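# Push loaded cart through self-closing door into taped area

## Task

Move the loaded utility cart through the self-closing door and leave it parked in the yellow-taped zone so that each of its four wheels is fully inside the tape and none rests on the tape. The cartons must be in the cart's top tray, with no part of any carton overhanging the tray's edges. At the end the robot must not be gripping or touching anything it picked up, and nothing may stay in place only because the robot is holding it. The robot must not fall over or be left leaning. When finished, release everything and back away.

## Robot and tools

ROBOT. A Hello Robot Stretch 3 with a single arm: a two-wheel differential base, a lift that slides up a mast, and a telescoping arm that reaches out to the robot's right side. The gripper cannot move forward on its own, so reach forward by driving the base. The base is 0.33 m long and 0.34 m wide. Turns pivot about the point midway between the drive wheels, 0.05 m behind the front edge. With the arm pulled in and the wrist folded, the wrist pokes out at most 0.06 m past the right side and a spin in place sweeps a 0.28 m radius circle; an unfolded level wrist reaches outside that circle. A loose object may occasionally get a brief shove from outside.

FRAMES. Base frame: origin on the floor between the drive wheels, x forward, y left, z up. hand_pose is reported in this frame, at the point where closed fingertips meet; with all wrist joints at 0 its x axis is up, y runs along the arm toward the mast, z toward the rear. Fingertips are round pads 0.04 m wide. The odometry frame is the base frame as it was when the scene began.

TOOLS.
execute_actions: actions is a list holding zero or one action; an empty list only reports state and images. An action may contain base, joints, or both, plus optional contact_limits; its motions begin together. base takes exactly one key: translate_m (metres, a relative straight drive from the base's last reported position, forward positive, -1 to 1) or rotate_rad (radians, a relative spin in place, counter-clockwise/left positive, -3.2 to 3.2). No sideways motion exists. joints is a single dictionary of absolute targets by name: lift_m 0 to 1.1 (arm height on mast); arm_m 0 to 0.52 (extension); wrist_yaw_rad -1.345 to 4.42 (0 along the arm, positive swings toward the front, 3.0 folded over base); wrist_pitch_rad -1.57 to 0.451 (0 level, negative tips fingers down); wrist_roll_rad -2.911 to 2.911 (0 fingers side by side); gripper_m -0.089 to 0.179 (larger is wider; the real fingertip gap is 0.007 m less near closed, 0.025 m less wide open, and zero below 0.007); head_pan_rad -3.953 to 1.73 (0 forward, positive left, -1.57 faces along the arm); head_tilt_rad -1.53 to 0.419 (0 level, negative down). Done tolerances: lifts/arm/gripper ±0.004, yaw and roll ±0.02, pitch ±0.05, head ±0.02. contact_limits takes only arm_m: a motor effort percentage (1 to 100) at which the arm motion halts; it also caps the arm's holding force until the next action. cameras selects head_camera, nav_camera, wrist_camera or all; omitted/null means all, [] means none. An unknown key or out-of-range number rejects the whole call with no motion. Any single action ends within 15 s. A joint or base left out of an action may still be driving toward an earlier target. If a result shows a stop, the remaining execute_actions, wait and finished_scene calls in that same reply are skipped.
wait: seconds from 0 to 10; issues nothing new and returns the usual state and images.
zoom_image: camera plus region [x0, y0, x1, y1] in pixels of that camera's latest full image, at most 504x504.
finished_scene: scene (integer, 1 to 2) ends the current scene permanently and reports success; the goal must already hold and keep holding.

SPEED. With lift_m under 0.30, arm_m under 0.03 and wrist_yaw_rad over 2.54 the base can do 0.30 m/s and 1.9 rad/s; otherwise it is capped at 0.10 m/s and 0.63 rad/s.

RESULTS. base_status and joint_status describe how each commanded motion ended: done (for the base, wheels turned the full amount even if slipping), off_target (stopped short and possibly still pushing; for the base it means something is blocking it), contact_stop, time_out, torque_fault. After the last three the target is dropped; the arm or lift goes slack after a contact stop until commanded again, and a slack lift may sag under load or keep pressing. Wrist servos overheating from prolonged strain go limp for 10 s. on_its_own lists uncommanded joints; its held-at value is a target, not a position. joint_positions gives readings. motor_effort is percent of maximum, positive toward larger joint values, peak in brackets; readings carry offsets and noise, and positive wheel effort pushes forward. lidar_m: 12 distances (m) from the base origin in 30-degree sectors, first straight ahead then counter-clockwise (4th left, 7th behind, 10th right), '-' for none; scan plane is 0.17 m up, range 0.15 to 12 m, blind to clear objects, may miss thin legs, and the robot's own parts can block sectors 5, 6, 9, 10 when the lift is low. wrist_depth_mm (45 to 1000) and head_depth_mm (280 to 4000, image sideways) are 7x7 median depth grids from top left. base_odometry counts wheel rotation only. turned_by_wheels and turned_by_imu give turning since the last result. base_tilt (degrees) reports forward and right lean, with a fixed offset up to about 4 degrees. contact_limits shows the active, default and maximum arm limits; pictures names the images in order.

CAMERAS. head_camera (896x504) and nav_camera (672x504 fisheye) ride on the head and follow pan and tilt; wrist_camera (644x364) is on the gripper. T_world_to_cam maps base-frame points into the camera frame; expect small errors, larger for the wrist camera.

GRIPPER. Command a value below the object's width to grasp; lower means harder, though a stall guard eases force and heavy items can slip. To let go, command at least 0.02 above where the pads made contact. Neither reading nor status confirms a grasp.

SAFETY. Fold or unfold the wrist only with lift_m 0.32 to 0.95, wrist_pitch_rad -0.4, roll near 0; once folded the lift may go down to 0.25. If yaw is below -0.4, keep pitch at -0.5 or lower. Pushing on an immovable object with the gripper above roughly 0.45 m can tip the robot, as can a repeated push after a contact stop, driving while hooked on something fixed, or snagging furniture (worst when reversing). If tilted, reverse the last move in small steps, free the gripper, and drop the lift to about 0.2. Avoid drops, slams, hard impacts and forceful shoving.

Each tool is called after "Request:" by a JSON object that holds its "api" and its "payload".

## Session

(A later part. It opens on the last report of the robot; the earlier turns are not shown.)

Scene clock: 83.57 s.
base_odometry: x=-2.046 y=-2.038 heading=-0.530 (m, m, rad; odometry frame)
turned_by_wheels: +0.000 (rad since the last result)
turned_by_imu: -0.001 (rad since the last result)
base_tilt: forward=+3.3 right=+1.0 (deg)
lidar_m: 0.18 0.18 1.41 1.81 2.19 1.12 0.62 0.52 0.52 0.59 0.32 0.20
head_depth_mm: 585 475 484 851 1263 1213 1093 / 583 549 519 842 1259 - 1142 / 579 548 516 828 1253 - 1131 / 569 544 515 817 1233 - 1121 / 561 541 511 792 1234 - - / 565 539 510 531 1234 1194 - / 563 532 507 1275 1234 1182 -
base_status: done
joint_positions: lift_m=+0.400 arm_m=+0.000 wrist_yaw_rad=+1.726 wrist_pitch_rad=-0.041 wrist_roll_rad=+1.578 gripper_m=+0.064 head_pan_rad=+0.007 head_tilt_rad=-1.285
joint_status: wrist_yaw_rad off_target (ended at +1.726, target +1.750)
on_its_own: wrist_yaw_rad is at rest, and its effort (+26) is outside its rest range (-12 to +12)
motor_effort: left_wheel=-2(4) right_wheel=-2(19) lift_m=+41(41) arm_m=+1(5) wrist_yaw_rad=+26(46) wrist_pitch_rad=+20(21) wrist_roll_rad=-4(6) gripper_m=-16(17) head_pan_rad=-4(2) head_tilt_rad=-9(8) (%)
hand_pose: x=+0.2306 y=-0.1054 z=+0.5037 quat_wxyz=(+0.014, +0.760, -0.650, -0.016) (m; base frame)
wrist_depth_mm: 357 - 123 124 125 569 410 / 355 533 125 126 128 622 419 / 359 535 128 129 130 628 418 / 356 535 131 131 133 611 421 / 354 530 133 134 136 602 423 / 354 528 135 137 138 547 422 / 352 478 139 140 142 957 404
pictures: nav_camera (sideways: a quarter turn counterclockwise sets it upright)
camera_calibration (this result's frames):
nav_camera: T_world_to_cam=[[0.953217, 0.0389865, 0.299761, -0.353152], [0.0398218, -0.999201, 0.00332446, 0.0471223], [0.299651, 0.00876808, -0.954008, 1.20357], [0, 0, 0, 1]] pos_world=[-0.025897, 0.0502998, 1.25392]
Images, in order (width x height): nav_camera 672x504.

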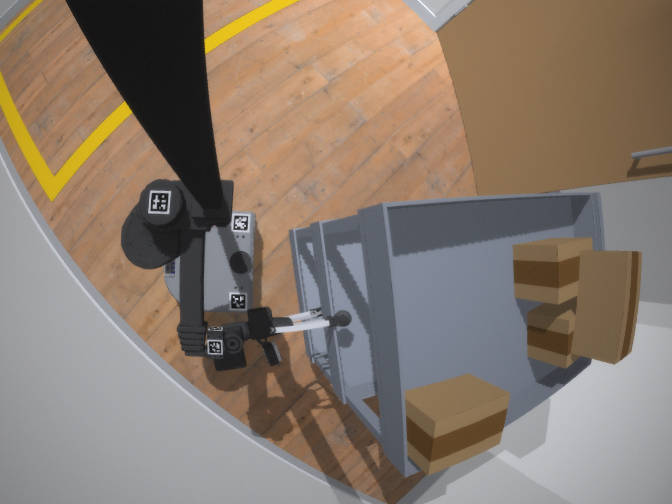

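Request:
{"api": "execute_actions", "payload": {"actions": [{"base":{"rotate_rad":-0.38},"joints":{"wrist_yaw_rad":2.0}}], "cameras": []}}

Request:
{"api": "execute_actions", "payload": {"actions": [{"base":{"translate_m":-0.3},"joints":{"wrist_yaw_rad":1.8}}], "cameras": []}}

Request:
{"api": "execute_actions", "payload": {"actions": [{"base":{"rotate_rad":-0.34},"joints":{"wrist_yaw_rad":2.0}}], "cameras": ["nav_camera"]}}

Request:
{"api": "execute_actions", "payload": {"actions": [{"base":{"translate_m":-0.4},"joints":{"wrist_yaw_rad":1.8}}], "cameras": ["nav_camera"]}}

Scene clock: 91.27 s.
base_odometry: x=-2.046 y=-2.038 heading=-0.910 (m, m, rad; odometry frame)
turned_by_wheels: -0.380 (rad since the last result)
turned_by_imu: -0.380 (rad since the last result)
base_tilt: forward=+3.3 right=+1.0 (deg)
lidar_m: 0.15 - 0.15 1.61 2.00 2.19 0.88 0.57 0.52 0.52 0.64 0.20
head_depth_mm: 1558 418 539 1330 1263 1201 1121 / 438 413 468 1304 1258 - 1136 / 435 441 510 837 1262 - 1136 / 577 538 514 507 1240 - 1120 / 573 542 513 494 1105 - - / 565 539 508 484 790 1190 - / 544 536 507 482 1200 1190 -
base_status: done
joint_positions: lift_m=+0.400 arm_m=+0.000 wrist_yaw_rad=+2.028 wrist_pitch_rad=-0.042 wrist_roll_rad=+1.575 gripper_m=+0.064 head_pan_rad=+0.007 head_tilt_rad=-1.285
joint_status: wrist_yaw_rad off_target (ended at +2.028, target +2.000)
on_its_own: wrist_yaw_rad is at rest, and its effort (-29) is outside its rest range (-12 to +12)
motor_effort: left_wheel=+4(4) right_wheel=-6(14) lift_m=+41(41) arm_m=+2(2) wrist_yaw_rad=-29(67) wrist_pitch_rad=+21(21) wrist_roll_rad=-3(3) gripper_m=-16(16) head_pan_rad=-4(2) head_tilt_rad=-10(9) (%)
hand_pose: x=+0.2075 y=-0.0323 z=+0.5035 quat_wxyz=(+0.017, +0.849, -0.529, -0.013) (m; base frame)
wrist_depth_mm: 359 - 125 127 128 774 402 / 355 530 128 129 131 619 416 / 359 518 130 130 133 606 409 / 355 527 133 133 135 611 422 / 354 534 134 135 137 597 417 / 355 534 136 137 140 545 425 / 354 458 139 140 141 944 402
pictures: none
No camera images: the call's "cameras" was empty. Leave "cameras" out to get every camera's image.

Scene clock: 95.37 s.
base_odometry: x=-2.230 y=-1.801 heading=-0.910 (m, m, rad; odometry frame)
turned_by_wheels: +0.000 (rad since the last result)
turned_by_imu: -0.001 (rad since the last result)
base_tilt: forward=+3.3 right=+1.0 (deg)
lidar_m: 0.17 0.17 1.70 1.72 2.09 1.91 0.70 0.45 0.41 0.41 0.34 0.20
head_depth_mm: 443 430 474 1297 1240 1083 927 / 582 540 521 845 1260 - 1123 / 581 546 519 826 1255 - 1129 / 576 545 513 806 1238 - 1125 / 560 542 512 729 1235 - - / 552 539 509 494 1236 1188 - / 566 536 503 494 1220 1185 -
base_status: done
joint_positions: lift_m=+0.400 arm_m=+0.000 wrist_yaw_rad=+1.777 wrist_pitch_rad=-0.041 wrist_roll_rad=+1.573 gripper_m=+0.064 head_pan_rad=+0.007 head_tilt_rad=-1.285
joint_status: wrist_yaw_rad off_target (ended at +1.777, target +1.800)
on_its_own: wrist_yaw_rad is at rest, and its effort (+25) is outside its rest range (-12 to +12)
motor_effort: left_wheel=-1(6) right_wheel=-2(16) lift_m=+40(40) arm_m=+1(7) wrist_yaw_rad=+25(72) wrist_pitch_rad=+20(21) wrist_roll_rad=-2(4) gripper_m=-17(16) head_pan_rad=-3(3) head_tilt_rad=-10(10) (%)
hand_pose: x=+0.2283 y=-0.0927 z=+0.5037 quat_wxyz=(+0.016, +0.776, -0.631, -0.014) (m; base frame)
wrist_depth_mm: 351 - 126 127 129 820 402 / 362 531 128 129 130 609 418 / 355 535 130 130 133 605 421 / 359 536 132 133 135 605 419 / 353 534 134 135 137 592 423 / 351 527 136 136 139 535 418 / 355 459 138 140 140 953 401
pictures: none
No camera images: the call's "cameras" was empty. Leave "cameras" out to get every camera's image.

Scene clock: 96.83 s.
base_odometry: x=-2.230 y=-1.801 heading=-1.249 (m, m, rad; odometry frame)
turned_by_wheels: -0.340 (rad since the last result)
turned_by_imu: -0.339 (rad since the last result)
base_tilt: forward=+3.3 right=+1.1 (deg)
lidar_m: 0.15 - 0.15 1.69 1.79 1.97 1.43 0.57 0.42 0.41 0.43 0.20
head_depth_mm: 1119 421 1014 1130 1114 1098 1066 / 438 413 484 1315 1254 - 1134 / 435 430 509 845 1276 - 1127 / 576 536 515 503 1239 - 1127 / 574 542 512 493 1109 - - / 563 539 511 483 785 1194 - / 558 537 507 481 543 1182 -
base_status: done
joint_positions: lift_m=+0.400 arm_m=+0.000 wrist_yaw_rad=+2.028 wrist_pitch_rad=-0.042 wrist_roll_rad=+1.570 gripper_m=+0.064 head_pan_rad=+0.007 head_tilt_rad=-1.285
joint_status: wrist_yaw_rad off_target (ended at +2.028, target +2.000)
on_its_own: wrist_yaw_rad is at rest, and its effort (-30) is outside its rest range (-12 to +12)
motor_effort: left_wheel=+4(4) right_wheel=-6(13) lift_m=+40(41) arm_m=+2(2) wrist_yaw_rad=-30(59) wrist_pitch_rad=+21(21) wrist_roll_rad=+0(1) gripper_m=-16(15) head_pan_rad=-2(3) head_tilt_rad=-10(10) (%)
hand_pose: x=+0.2075 y=-0.0323 z=+0.5035 quat_wxyz=(+0.018, +0.849, -0.528, -0.011) (m; base frame)
wrist_depth_mm: 361 - 131 132 134 850 392 / 356 533 132 133 135 607 424 / 357 532 133 134 136 607 416 / 356 529 135 135 137 606 424 / 355 537 136 136 138 609 422 / 357 539 137 138 140 543 416 / 356 461 138 138 141 927 408
pictures: nav_camera (sideways: a quarter turn counterclockwise sets it upright)
camera_calibration (this result's frames):
nav_camera: T_world_to_cam=[[0.953218, 0.0389839, 0.29976, -0.353151], [0.039819, -0.999201, 0.00332442, 0.0471223], [0.29965, 0.00876724, -0.954009, 1.20357], [0, 0, 0, 1]] pos_world=[-0.025897, 0.0502999, 1.25392]
Images, in order (width x height): nav_camera 672x504.

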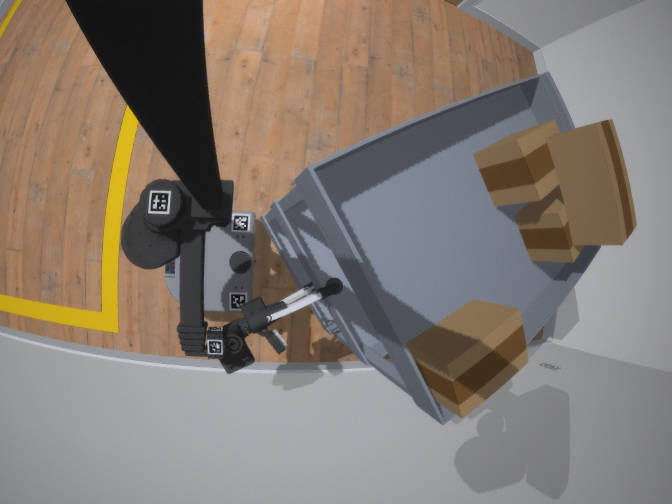

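Scene clock: 101.87 s.
base_odometry: x=-2.357 y=-1.421 heading=-1.249 (m, m, rad; odometry frame)
turned_by_wheels: +0.000 (rad since the last result)
turned_by_imu: -0.001 (rad since the last result)
base_tilt: forward=+3.2 right=+1.1 (deg)
lidar_m: 0.18 0.18 1.76 1.72 1.81 1.56 1.38 0.55 0.41 0.40 0.33 0.20
head_depth_mm: 580 456 479 851 1078 1060 1050 / 583 546 520 845 1262 - 1139 / 580 546 517 833 1258 - 1130 / 571 544 515 813 1247 - 1121 / 562 541 513 794 1229 - - / 564 539 509 561 1235 1192 - / 568 532 501 1272 1240 1180 -
base_status: done
joint_positions: lift_m=+0.400 arm_m=+0.000 wrist_yaw_rad=+1.759 wrist_pitch_rad=-0.041 wrist_roll_rad=+1.570 gripper_m=+0.064 head_pan_rad=+0.007 head_tilt_rad=-1.285
joint_status: wrist_yaw_rad off_target (ended at +1.759, target +1.800)
on_its_own: wrist_yaw_rad is held at +1.759, not at your +1.800, by its stall guard, which is not easing now
motor_effort: left_wheel=+1(3) right_wheel=-4(16) lift_m=+40(41) arm_m=+1(6) wrist_yaw_rad=+0(79) wrist_pitch_rad=+21(21) wrist_roll_rad=+0(1) gripper_m=-15(16) head_pan_rad=-3(3) head_tilt_rad=-10(10) (%)
hand_pose: x=+0.2291 y=-0.0970 z=+0.5035 quat_wxyz=(+0.017, +0.770, -0.637, -0.013) (m; base frame)
wrist_depth_mm: 354 577 121 121 123 598 422 / 356 536 123 124 125 618 418 / 353 536 127 127 129 605 414 / 354 521 130 130 132 600 426 / 357 529 134 133 136 594 418 / 356 530 136 137 139 539 426 / 355 501 140 141 143 952 401
pictures: nav_camera (sideways: a quarter turn counterclockwise sets it upright)
camera_calibration (this result's frames):
nav_camera: T_world_to_cam=[[0.953218, 0.038984, 0.29976, -0.353151], [0.0398191, -0.999201, 0.00332442, 0.0471223], [0.29965, 0.00876728, -0.954009, 1.20357], [0, 0, 0, 1]] pos_world=[-0.025897, 0.0502999, 1.25392]
Images, in order (width x height): nav_camera 672x504.

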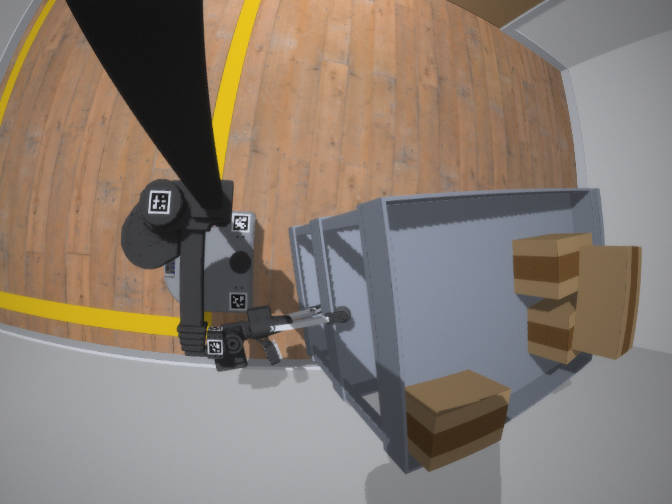

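Request:
{"api": "execute_actions", "payload": {"actions": [{"base":{"rotate_rad":-0.38},"joints":{"wrist_yaw_rad":2.0}}], "cameras": []}}

Request:
{"api": "execute_actions", "payload": {"actions": [{"base":{"translate_m":-0.35},"joints":{"wrist_yaw_rad":1.8}}], "cameras": []}}

Request:
{"api": "execute_actions", "payload": {"actions": [{"base":{"rotate_rad":-0.38},"joints":{"wrist_yaw_rad":2.0}}], "cameras": []}}

Request:
{"api": "execute_actions", "payload": {"actions": [{"base":{"translate_m":-0.95},"joints":{"wrist_yaw_rad":1.75}}], "cameras": ["nav_camera"]}}

Request:
{"api": "execute_actions", "payload": {"actions": [{"joints":{"gripper_m":0.175}}], "cameras": []}}

Request:
{"api": "execute_actions", "payload": {"actions": [{"base":{"translate_m":-0.17},"joints":{"head_tilt_rad":-1.0}}]}}

Scene clock: 109.93 s.
base_odometry: x=-2.357 y=-1.421 heading=-1.629 (m, m, rad; odometry frame)
turned_by_wheels: -0.380 (rad since the last result)
turned_by_imu: -0.380 (rad since the last result)
base_tilt: forward=+3.3 right=+1.1 (deg)
lidar_m: 0.15 - 0.15 1.73 1.72 1.85 1.53 0.93 0.48 0.40 0.40 0.20
head_depth_mm: 587 418 613 882 1038 1182 1141 / 438 412 475 1106 1232 - 1138 / 435 438 509 838 1261 - 1132 / 575 536 515 508 1232 - 1128 / 574 540 512 493 1116 - - / 564 540 510 484 793 1192 - / 550 536 507 482 622 1184 -
base_status: done
joint_positions: lift_m=+0.400 arm_m=+0.000 wrist_yaw_rad=+2.029 wrist_pitch_rad=-0.042 wrist_roll_rad=+1.572 gripper_m=+0.064 head_pan_rad=+0.007 head_tilt_rad=-1.285
joint_status: wrist_yaw_rad off_target (ended at +2.029, target +2.000)
on_its_own: wrist_yaw_rad is at rest, and its effort (-31) is outside its rest range (-12 to +12)
motor_effort: left_wheel=+3(6) right_wheel=-5(13) lift_m=+40(40) arm_m=+3(2) wrist_yaw_rad=-31(62) wrist_pitch_rad=+21(21) wrist_roll_rad=-1(1) gripper_m=-14(16) head_pan_rad=-3(3) head_tilt_rad=-9(9) (%)
hand_pose: x=+0.2073 y=-0.0319 z=+0.5034 quat_wxyz=(+0.018, +0.849, -0.528, -0.011) (m; base frame)
wrist_depth_mm: 360 - 127 129 130 801 397 / 354 538 130 130 132 594 416 / 358 536 131 132 134 611 417 / 354 536 133 134 135 604 418 / 360 541 135 135 138 599 418 / 353 527 136 137 139 545 421 / 359 460 139 140 141 946 410
pictures: none
No camera images: the call's "cameras" was empty. Leave "cameras" out to get every camera's image.

Scene clock: 114.47 s.
base_odometry: x=-2.336 y=-1.072 heading=-1.629 (m, m, rad; odometry frame)
turned_by_wheels: +0.000 (rad since the last result)
turned_by_imu: -0.001 (rad since the last result)
base_tilt: forward=+3.3 right=+1.0 (deg)
lidar_m: 0.18 0.18 1.96 1.61 1.60 1.45 1.20 1.19 0.63 0.52 0.33 0.20
head_depth_mm: 479 443 479 1024 1253 1202 1146 / 582 545 520 839 1260 - 1136 / 578 546 519 828 1260 - 1135 / 572 542 516 816 1243 - 1124 / 559 541 513 756 1227 - - / 561 539 511 499 1232 1187 - / 566 534 500 1264 1222 1184 -
base_status: done
joint_positions: lift_m=+0.400 arm_m=+0.000 wrist_yaw_rad=+1.779 wrist_pitch_rad=-0.041 wrist_roll_rad=+1.571 gripper_m=+0.064 head_pan_rad=+0.007 head_tilt_rad=-1.285
joint_status: wrist_yaw_rad off_target (ended at +1.779, target +1.800)
on_its_own: wrist_yaw_rad is at rest, and its effort (+23) is outside its rest range (-12 to +12)
motor_effort: left_wheel=-1(5) right_wheel=-2(16) lift_m=+40(40) arm_m=+1(7) wrist_yaw_rad=+23(78) wrist_pitch_rad=+20(21) wrist_roll_rad=-1(2) gripper_m=-17(17) head_pan_rad=-3(3) head_tilt_rad=-10(9) (%)
hand_pose: x=+0.2281 y=-0.0921 z=+0.5035 quat_wxyz=(+0.017, +0.777, -0.630, -0.013) (m; base frame)
wrist_depth_mm: 358 593 121 122 123 607 422 / 357 538 124 124 126 611 421 / 354 532 127 128 129 606 420 / 357 530 130 131 132 622 414 / 353 526 133 134 136 585 423 / 355 536 136 137 139 539 424 / 358 496 141 141 143 946 403
pictures: none
No camera images: the call's "cameras" was empty. Leave "cameras" out to get every camera's image.

Scene clock: 116.00 s.
base_odometry: x=-2.336 y=-1.072 heading=-2.009 (m, m, rad; odometry frame)
turned_by_wheels: -0.380 (rad since the last result)
turned_by_imu: -0.379 (rad since the last result)
base_tilt: forward=+3.2 right=+1.1 (deg)
lidar_m: 0.15 - 0.15 1.79 1.61 1.61 1.33 1.19 0.92 0.57 0.51 0.20
head_depth_mm: 574 421 808 1086 1257 1204 1145 / 438 413 487 1294 1260 - 1136 / 435 432 507 842 1268 - 1128 / 577 536 514 511 1236 - 1123 / 573 541 512 493 1110 - - / 567 537 512 485 783 1189 - / 558 536 507 482 558 1188 -
base_status: done
joint_positions: lift_m=+0.400 arm_m=+0.000 wrist_yaw_rad=+2.031 wrist_pitch_rad=-0.042 wrist_roll_rad=+1.573 gripper_m=+0.064 head_pan_rad=+0.007 head_tilt_rad=-1.285
joint_status: wrist_yaw_rad off_target (ended at +2.031, target +2.000)
on_its_own: wrist_yaw_rad is at rest, and its effort (-33) is outside its rest range (-12 to +12)
motor_effort: left_wheel=+3(5) right_wheel=-6(12) lift_m=+40(40) arm_m=+3(2) wrist_yaw_rad=-33(64) wrist_pitch_rad=+21(21) wrist_roll_rad=-2(2) gripper_m=-17(15) head_pan_rad=-2(3) head_tilt_rad=-10(10) (%)
hand_pose: x=+0.2070 y=-0.0314 z=+0.5033 quat_wxyz=(+0.018, +0.850, -0.527, -0.012) (m; base frame)
wrist_depth_mm: 363 577 131 131 133 559 403 / 355 531 132 133 134 573 418 / 357 537 133 134 135 620 416 / 353 534 135 135 137 617 422 / 354 529 136 136 138 595 425 / 356 539 137 138 139 539 421 / 354 459 138 140 141 928 411
pictures: none
No camera images: the call's "cameras" was empty. Leave "cameras" out to get every camera's image.

Scene clock: 126.53 s.
base_odometry: x=-1.934 y=-0.211 heading=-2.008 (m, m, rad; odometry frame)
turned_by_wheels: +0.000 (rad since the last result)
turned_by_imu: -0.003 (rad since the last result)
base_tilt: forward=+3.3 right=+1.0 (deg)
lidar_m: 0.24 0.29 1.76 1.11 0.99 0.87 0.54 0.48 0.49 0.58 0.26 0.23
head_depth_mm: 580 552 523 818 1245 1199 1058 / 575 550 520 823 1228 - 1133 / 580 546 519 837 1252 - 1134 / 576 543 520 837 1248 - 1120 / 551 538 525 1072 1245 - - / 1524 513 687 1294 1229 1187 - / 1517 1432 1358 1283 1230 1181 -
base_status: done
joint_positions: lift_m=+0.400 arm_m=+0.000 wrist_yaw_rad=+1.696 wrist_pitch_rad=-0.040 wrist_roll_rad=+1.582 gripper_m=+0.064 head_pan_rad=+0.007 head_tilt_rad=-1.285
joint_status: wrist_yaw_rad off_target (ended at +1.696, target +1.750)
on_its_own: wrist_yaw_rad is held at +1.703, not at your +1.750, by its stall guard, which is not easing now
motor_effort: left_wheel=-1(5) right_wheel=-4(17) lift_m=+41(40) arm_m=+0(7) wrist_yaw_rad=+8(79) wrist_pitch_rad=+19(21) wrist_roll_rad=-6(5) gripper_m=-15(15) head_pan_rad=-3(3) head_tilt_rad=-10(11) (%)
hand_pose: x=+0.2317 y=-0.1131 z=+0.5039 quat_wxyz=(+0.012, +0.750, -0.662, -0.018) (m; base frame)
wrist_depth_mm: 364 461 78 78 79 81 414 / 359 510 85 86 87 89 426 / 356 539 93 95 96 519 422 / 358 531 105 106 107 536 420 / 359 - 121 119 121 519 420 / 351 - 134 137 139 743 396 / 362 - - 160 170 944 367
pictures: nav_camera (sideways: a quarter turn counterclockwise sets it upright)
camera_calibration (this result's frames):
nav_camera: T_world_to_cam=[[0.953224, 0.0389405, 0.299746, -0.353133], [0.0397736, -0.999203, 0.00332393, 0.0471233], [0.299636, 0.0087535, -0.954013, 1.20358], [0, 0, 0, 1]] pos_world=[-0.0258954, 0.0503013, 1.25392]
Images, in order (width x height): nav_camera 672x504.

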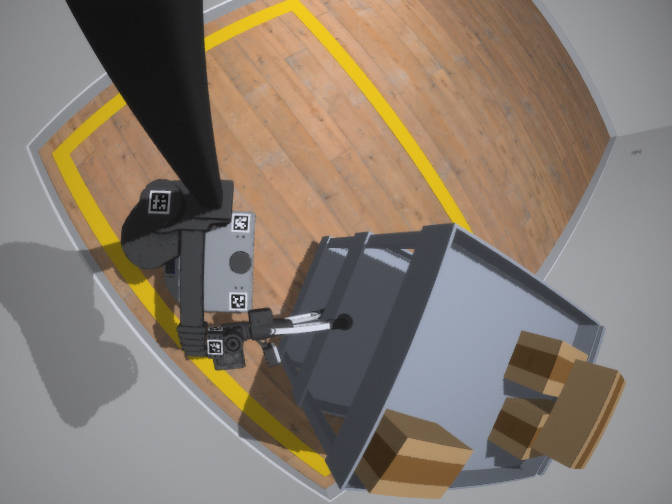

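Scene clock: 129.17 s.
base_odometry: x=-1.934 y=-0.211 heading=-2.008 (m, m, rad; odometry frame)
turned_by_wheels: +0.000 (rad since the last result)
turned_by_imu: -0.001 (rad since the last result)
base_tilt: forward=+3.3 right=+1.1 (deg)
lidar_m: 0.24 0.29 1.76 1.10 0.99 0.87 0.54 0.48 0.49 0.58 0.26 0.23
head_depth_mm: 579 553 522 816 1241 1204 1060 / 577 550 519 821 1221 - 1134 / 577 547 518 838 1246 - 1128 / 576 544 521 837 1243 - 1122 / 551 539 524 1076 1249 - - / 1523 513 690 1294 1227 1185 - / 1521 1427 1355 1285 1233 1183 -
base_status: not commanded
joint_positions: lift_m=+0.400 arm_m=+0.000 wrist_yaw_rad=+1.702 wrist_pitch_rad=-0.021 wrist_roll_rad=+1.579 gripper_m=+0.175 head_pan_rad=+0.007 head_tilt_rad=-1.285
joint_status: all done
on_its_own: wrist_yaw_rad is held at +1.703, not at your +1.750, by its stall guard, which is not easing now
motor_effort: left_wheel=+1(3) right_wheel=-2(5) lift_m=+40(41) arm_m=+0(0) wrist_yaw_rad=+2(12) wrist_pitch_rad=+10(54) wrist_roll_rad=-4(5) gripper_m=+0(100) head_pan_rad=-3(2) head_tilt_rad=-9(10) (%)
hand_pose: x=+0.2321 y=-0.1115 z=+0.5088 quat_wxyz=(+0.006, +0.752, -0.659, -0.010) (m; base frame)
wrist_depth_mm: 345 473 78 78 79 79 409 / 344 505 85 86 86 87 434 / 345 502 94 94 95 98 431 / 342 508 107 106 106 524 431 / 341 - 125 119 121 507 438 / 335 - - 137 138 984 - / - - - 161 167 915 -
pictures: none
No camera images: the call's "cameras" was empty. Leave "cameras" out to get every camera's image.

Scene clock: 132.10 s.
base_odometry: x=-1.862 y=-0.057 heading=-2.008 (m, m, rad; odometry frame)
turned_by_wheels: +0.000 (rad since the last result)
turned_by_imu: -0.001 (rad since the last result)
base_tilt: forward=+3.3 right=+1.0 (deg)
lidar_m: 0.39 2.85 1.58 0.99 0.88 0.64 0.40 0.36 0.36 0.43 0.43 0.39
head_depth_mm: 689 730 642 575 876 1218 1106 / 681 727 643 899 885 1198 1117 / 811 737 641 912 1110 1208 1135 / 828 735 638 926 1175 1199 1126 / 1955 694 622 885 1270 1203 1122 / 2174 1934 1577 1478 1316 1198 1112 / 2252 1911 1666 1479 1316 1190 1092
base_status: done
joint_positions: lift_m=+0.400 arm_m=+0.000 wrist_yaw_rad=+1.702 wrist_pitch_rad=-0.020 wrist_roll_rad=+1.579 gripper_m=+0.175 head_pan_rad=+0.007 head_tilt_rad=-1.001
joint_status: all done
on_its_own: wrist_yaw_rad is held at +1.703, not at your +1.750, by its stall guard, which is not easing now
motor_effort: left_wheel=+0(1) right_wheel=-2(5) lift_m=+40(40) arm_m=+0(0) wrist_yaw_rad=+2(2) wrist_pitch_rad=+10(10) wrist_roll_rad=-4(4) gripper_m=+1(1) head_pan_rad=-3(3) head_tilt_rad=+0(32) (%)
hand_pose: x=+0.2321 y=-0.1115 z=+0.5089 quat_wxyz=(+0.006, +0.752, -0.659, -0.010) (m; base frame)
wrist_depth_mm: 346 512 - 225 797 627 440 / 344 509 - 243 843 642 433 / 347 505 - 269 896 649 437 / 337 508 - 300 - 621 434 / 349 535 - 350 - 584 375 / 386 - - 395 447 445 - / - - - - - 915 -
pictures: head_camera (sideways: a quarter turn clockwise sets it upright), nav_camera (sideways: a quarter turn counterclockwise sets it upright), wrist_camera
camera_calibration (this result's frames):
head_camera: T_world_to_cam=[[-0.858289, 0.0120286, -0.513025, 0.698105], [0.0310387, 0.999112, -0.0285021, 0.0343522], [0.512227, -0.0403867, -0.8579, 1.06612], [0, 0, 0, 1]] pos_world=[0.0520151, 0.000338158, 1.27375]
nav_camera: T_world_to_cam=[[0.831169, 0.0380909, 0.554714, -0.684487], [0.0374788, -0.99922, 0.0124568, 0.0352443], [0.554756, 0.0104363, -0.831948, 1.04344], [0, 0, 0, 1]] pos_world=[-0.0112493, 0.0503999, 1.24734]
wrist_camera: T_world_to_cam=[[0.0110451, 0.00922295, -0.999896, 0.511448], [-0.269288, 0.963041, 0.00590838, 0.204189], [0.962996, 0.269195, 0.0131205, -0.0381633], [0, 0, 0, 1]] pos_world=[0.0860879, -0.191086, 0.510689]
Images, in order (width x height): head_camera 896x504, nav_camera 672x504, wrist_camera 644x364.

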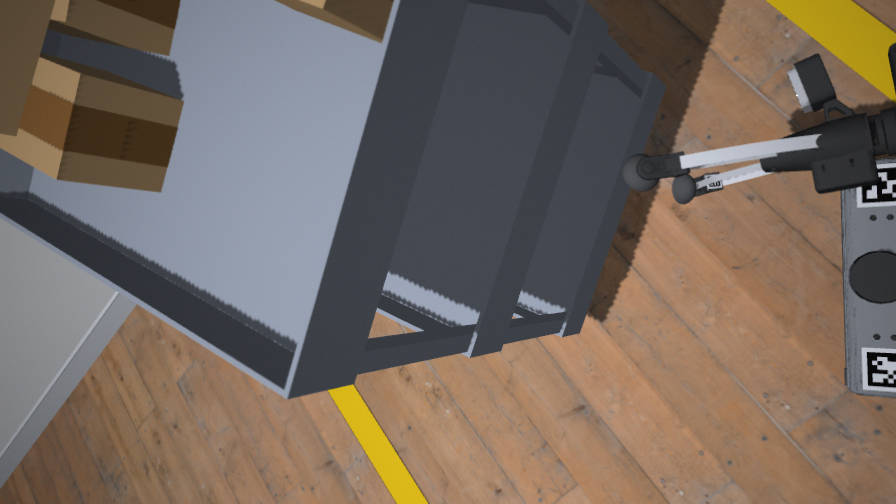

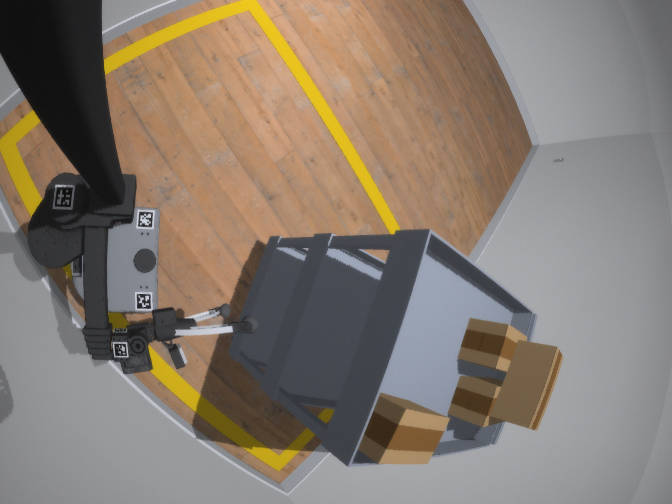

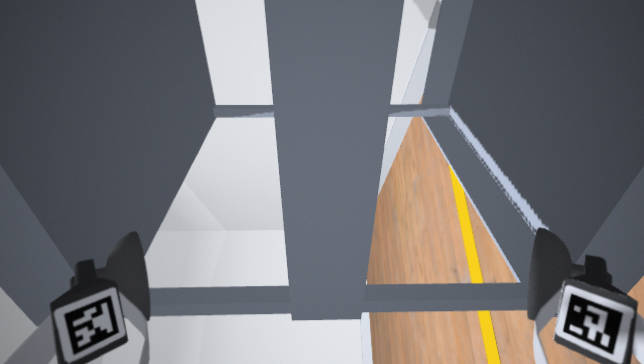

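Request:
{"api": "execute_actions", "payload": {"actions": [{"joints":{"wrist_roll_rad":0,"wrist_yaw_rad":0.9,"arm_m":0.12,"lift_m":0.3,"gripper_m":0.05}}], "cameras": ["wrist_camera"]}}

Scene clock: 137.70 s.
base_odometry: x=-1.862 y=-0.057 heading=-2.008 (m, m, rad; odometry frame)
turned_by_wheels: +0.000 (rad since the last result)
turned_by_imu: -0.001 (rad since the last result)
base_tilt: forward=+3.2 right=+1.1 (deg)
lidar_m: 0.39 2.85 1.59 0.98 0.88 0.64 0.40 0.36 0.36 0.43 0.43 0.39
head_depth_mm: 688 731 644 574 872 1212 1123 / 680 727 642 900 887 1194 1108 / 809 737 639 915 1107 1208 1123 / 823 733 638 929 1173 1200 1118 / 1971 693 623 885 1267 1207 1123 / 2149 1918 1578 1463 1320 1195 1111 / 2233 1931 1653 1467 1312 1193 1093
base_status: not commanded
joint_positions: lift_m=+0.300 arm_m=+0.120 wrist_yaw_rad=+0.901 wrist_pitch_rad=-0.020 wrist_roll_rad=+0.006 gripper_m=+0.050 head_pan_rad=+0.007 head_tilt_rad=-1.001
joint_status: all done
motor_effort: left_wheel=+1(0) right_wheel=-1(1) lift_m=+24(39) arm_m=+3(4) wrist_yaw_rad=-1(3) wrist_pitch_rad=+10(10) wrist_roll_rad=-3(4) gripper_m=+0(91) head_pan_rad=-3(2) head_tilt_rad=+1(1) (%)
hand_pose: x=+0.1791 y=-0.4235 z=+0.4100 quat_wxyz=(+0.638, +0.315, -0.635, +0.301) (m; base frame)
wrist_depth_mm: 189 - 955 944 909 600 329 / 185 375 994 952 916 581 322 / 185 440 - 952 901 588 319 / 196 - - - 952 571 314 / 202 790 - - 942 548 314 / 207 675 - - - 537 311 / 211 506 709 740 705 489 310
pictures: wrist_camera
camera_calibration (this result's frames):
wrist_camera: T_world_to_cam=[[-0.594528, -0.804049, -0.00648065, -0.227333], [-0.125894, 0.101043, -0.986884, 0.507235], [0.794158, -0.585914, -0.161298, -0.162197], [0, 0, 0, 1]] pos_world=[0.0575123, -0.329073, 0.472947]
Images, in order (width x height): wrist_camera 644x364.

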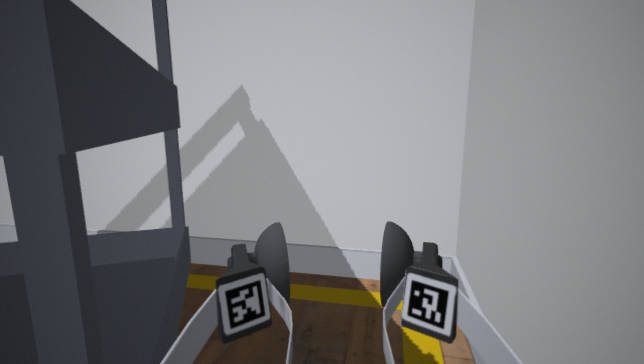

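Request:
{"api": "finished_scene", "payload": {"scene": 2}}

The scene is finished: the task was done.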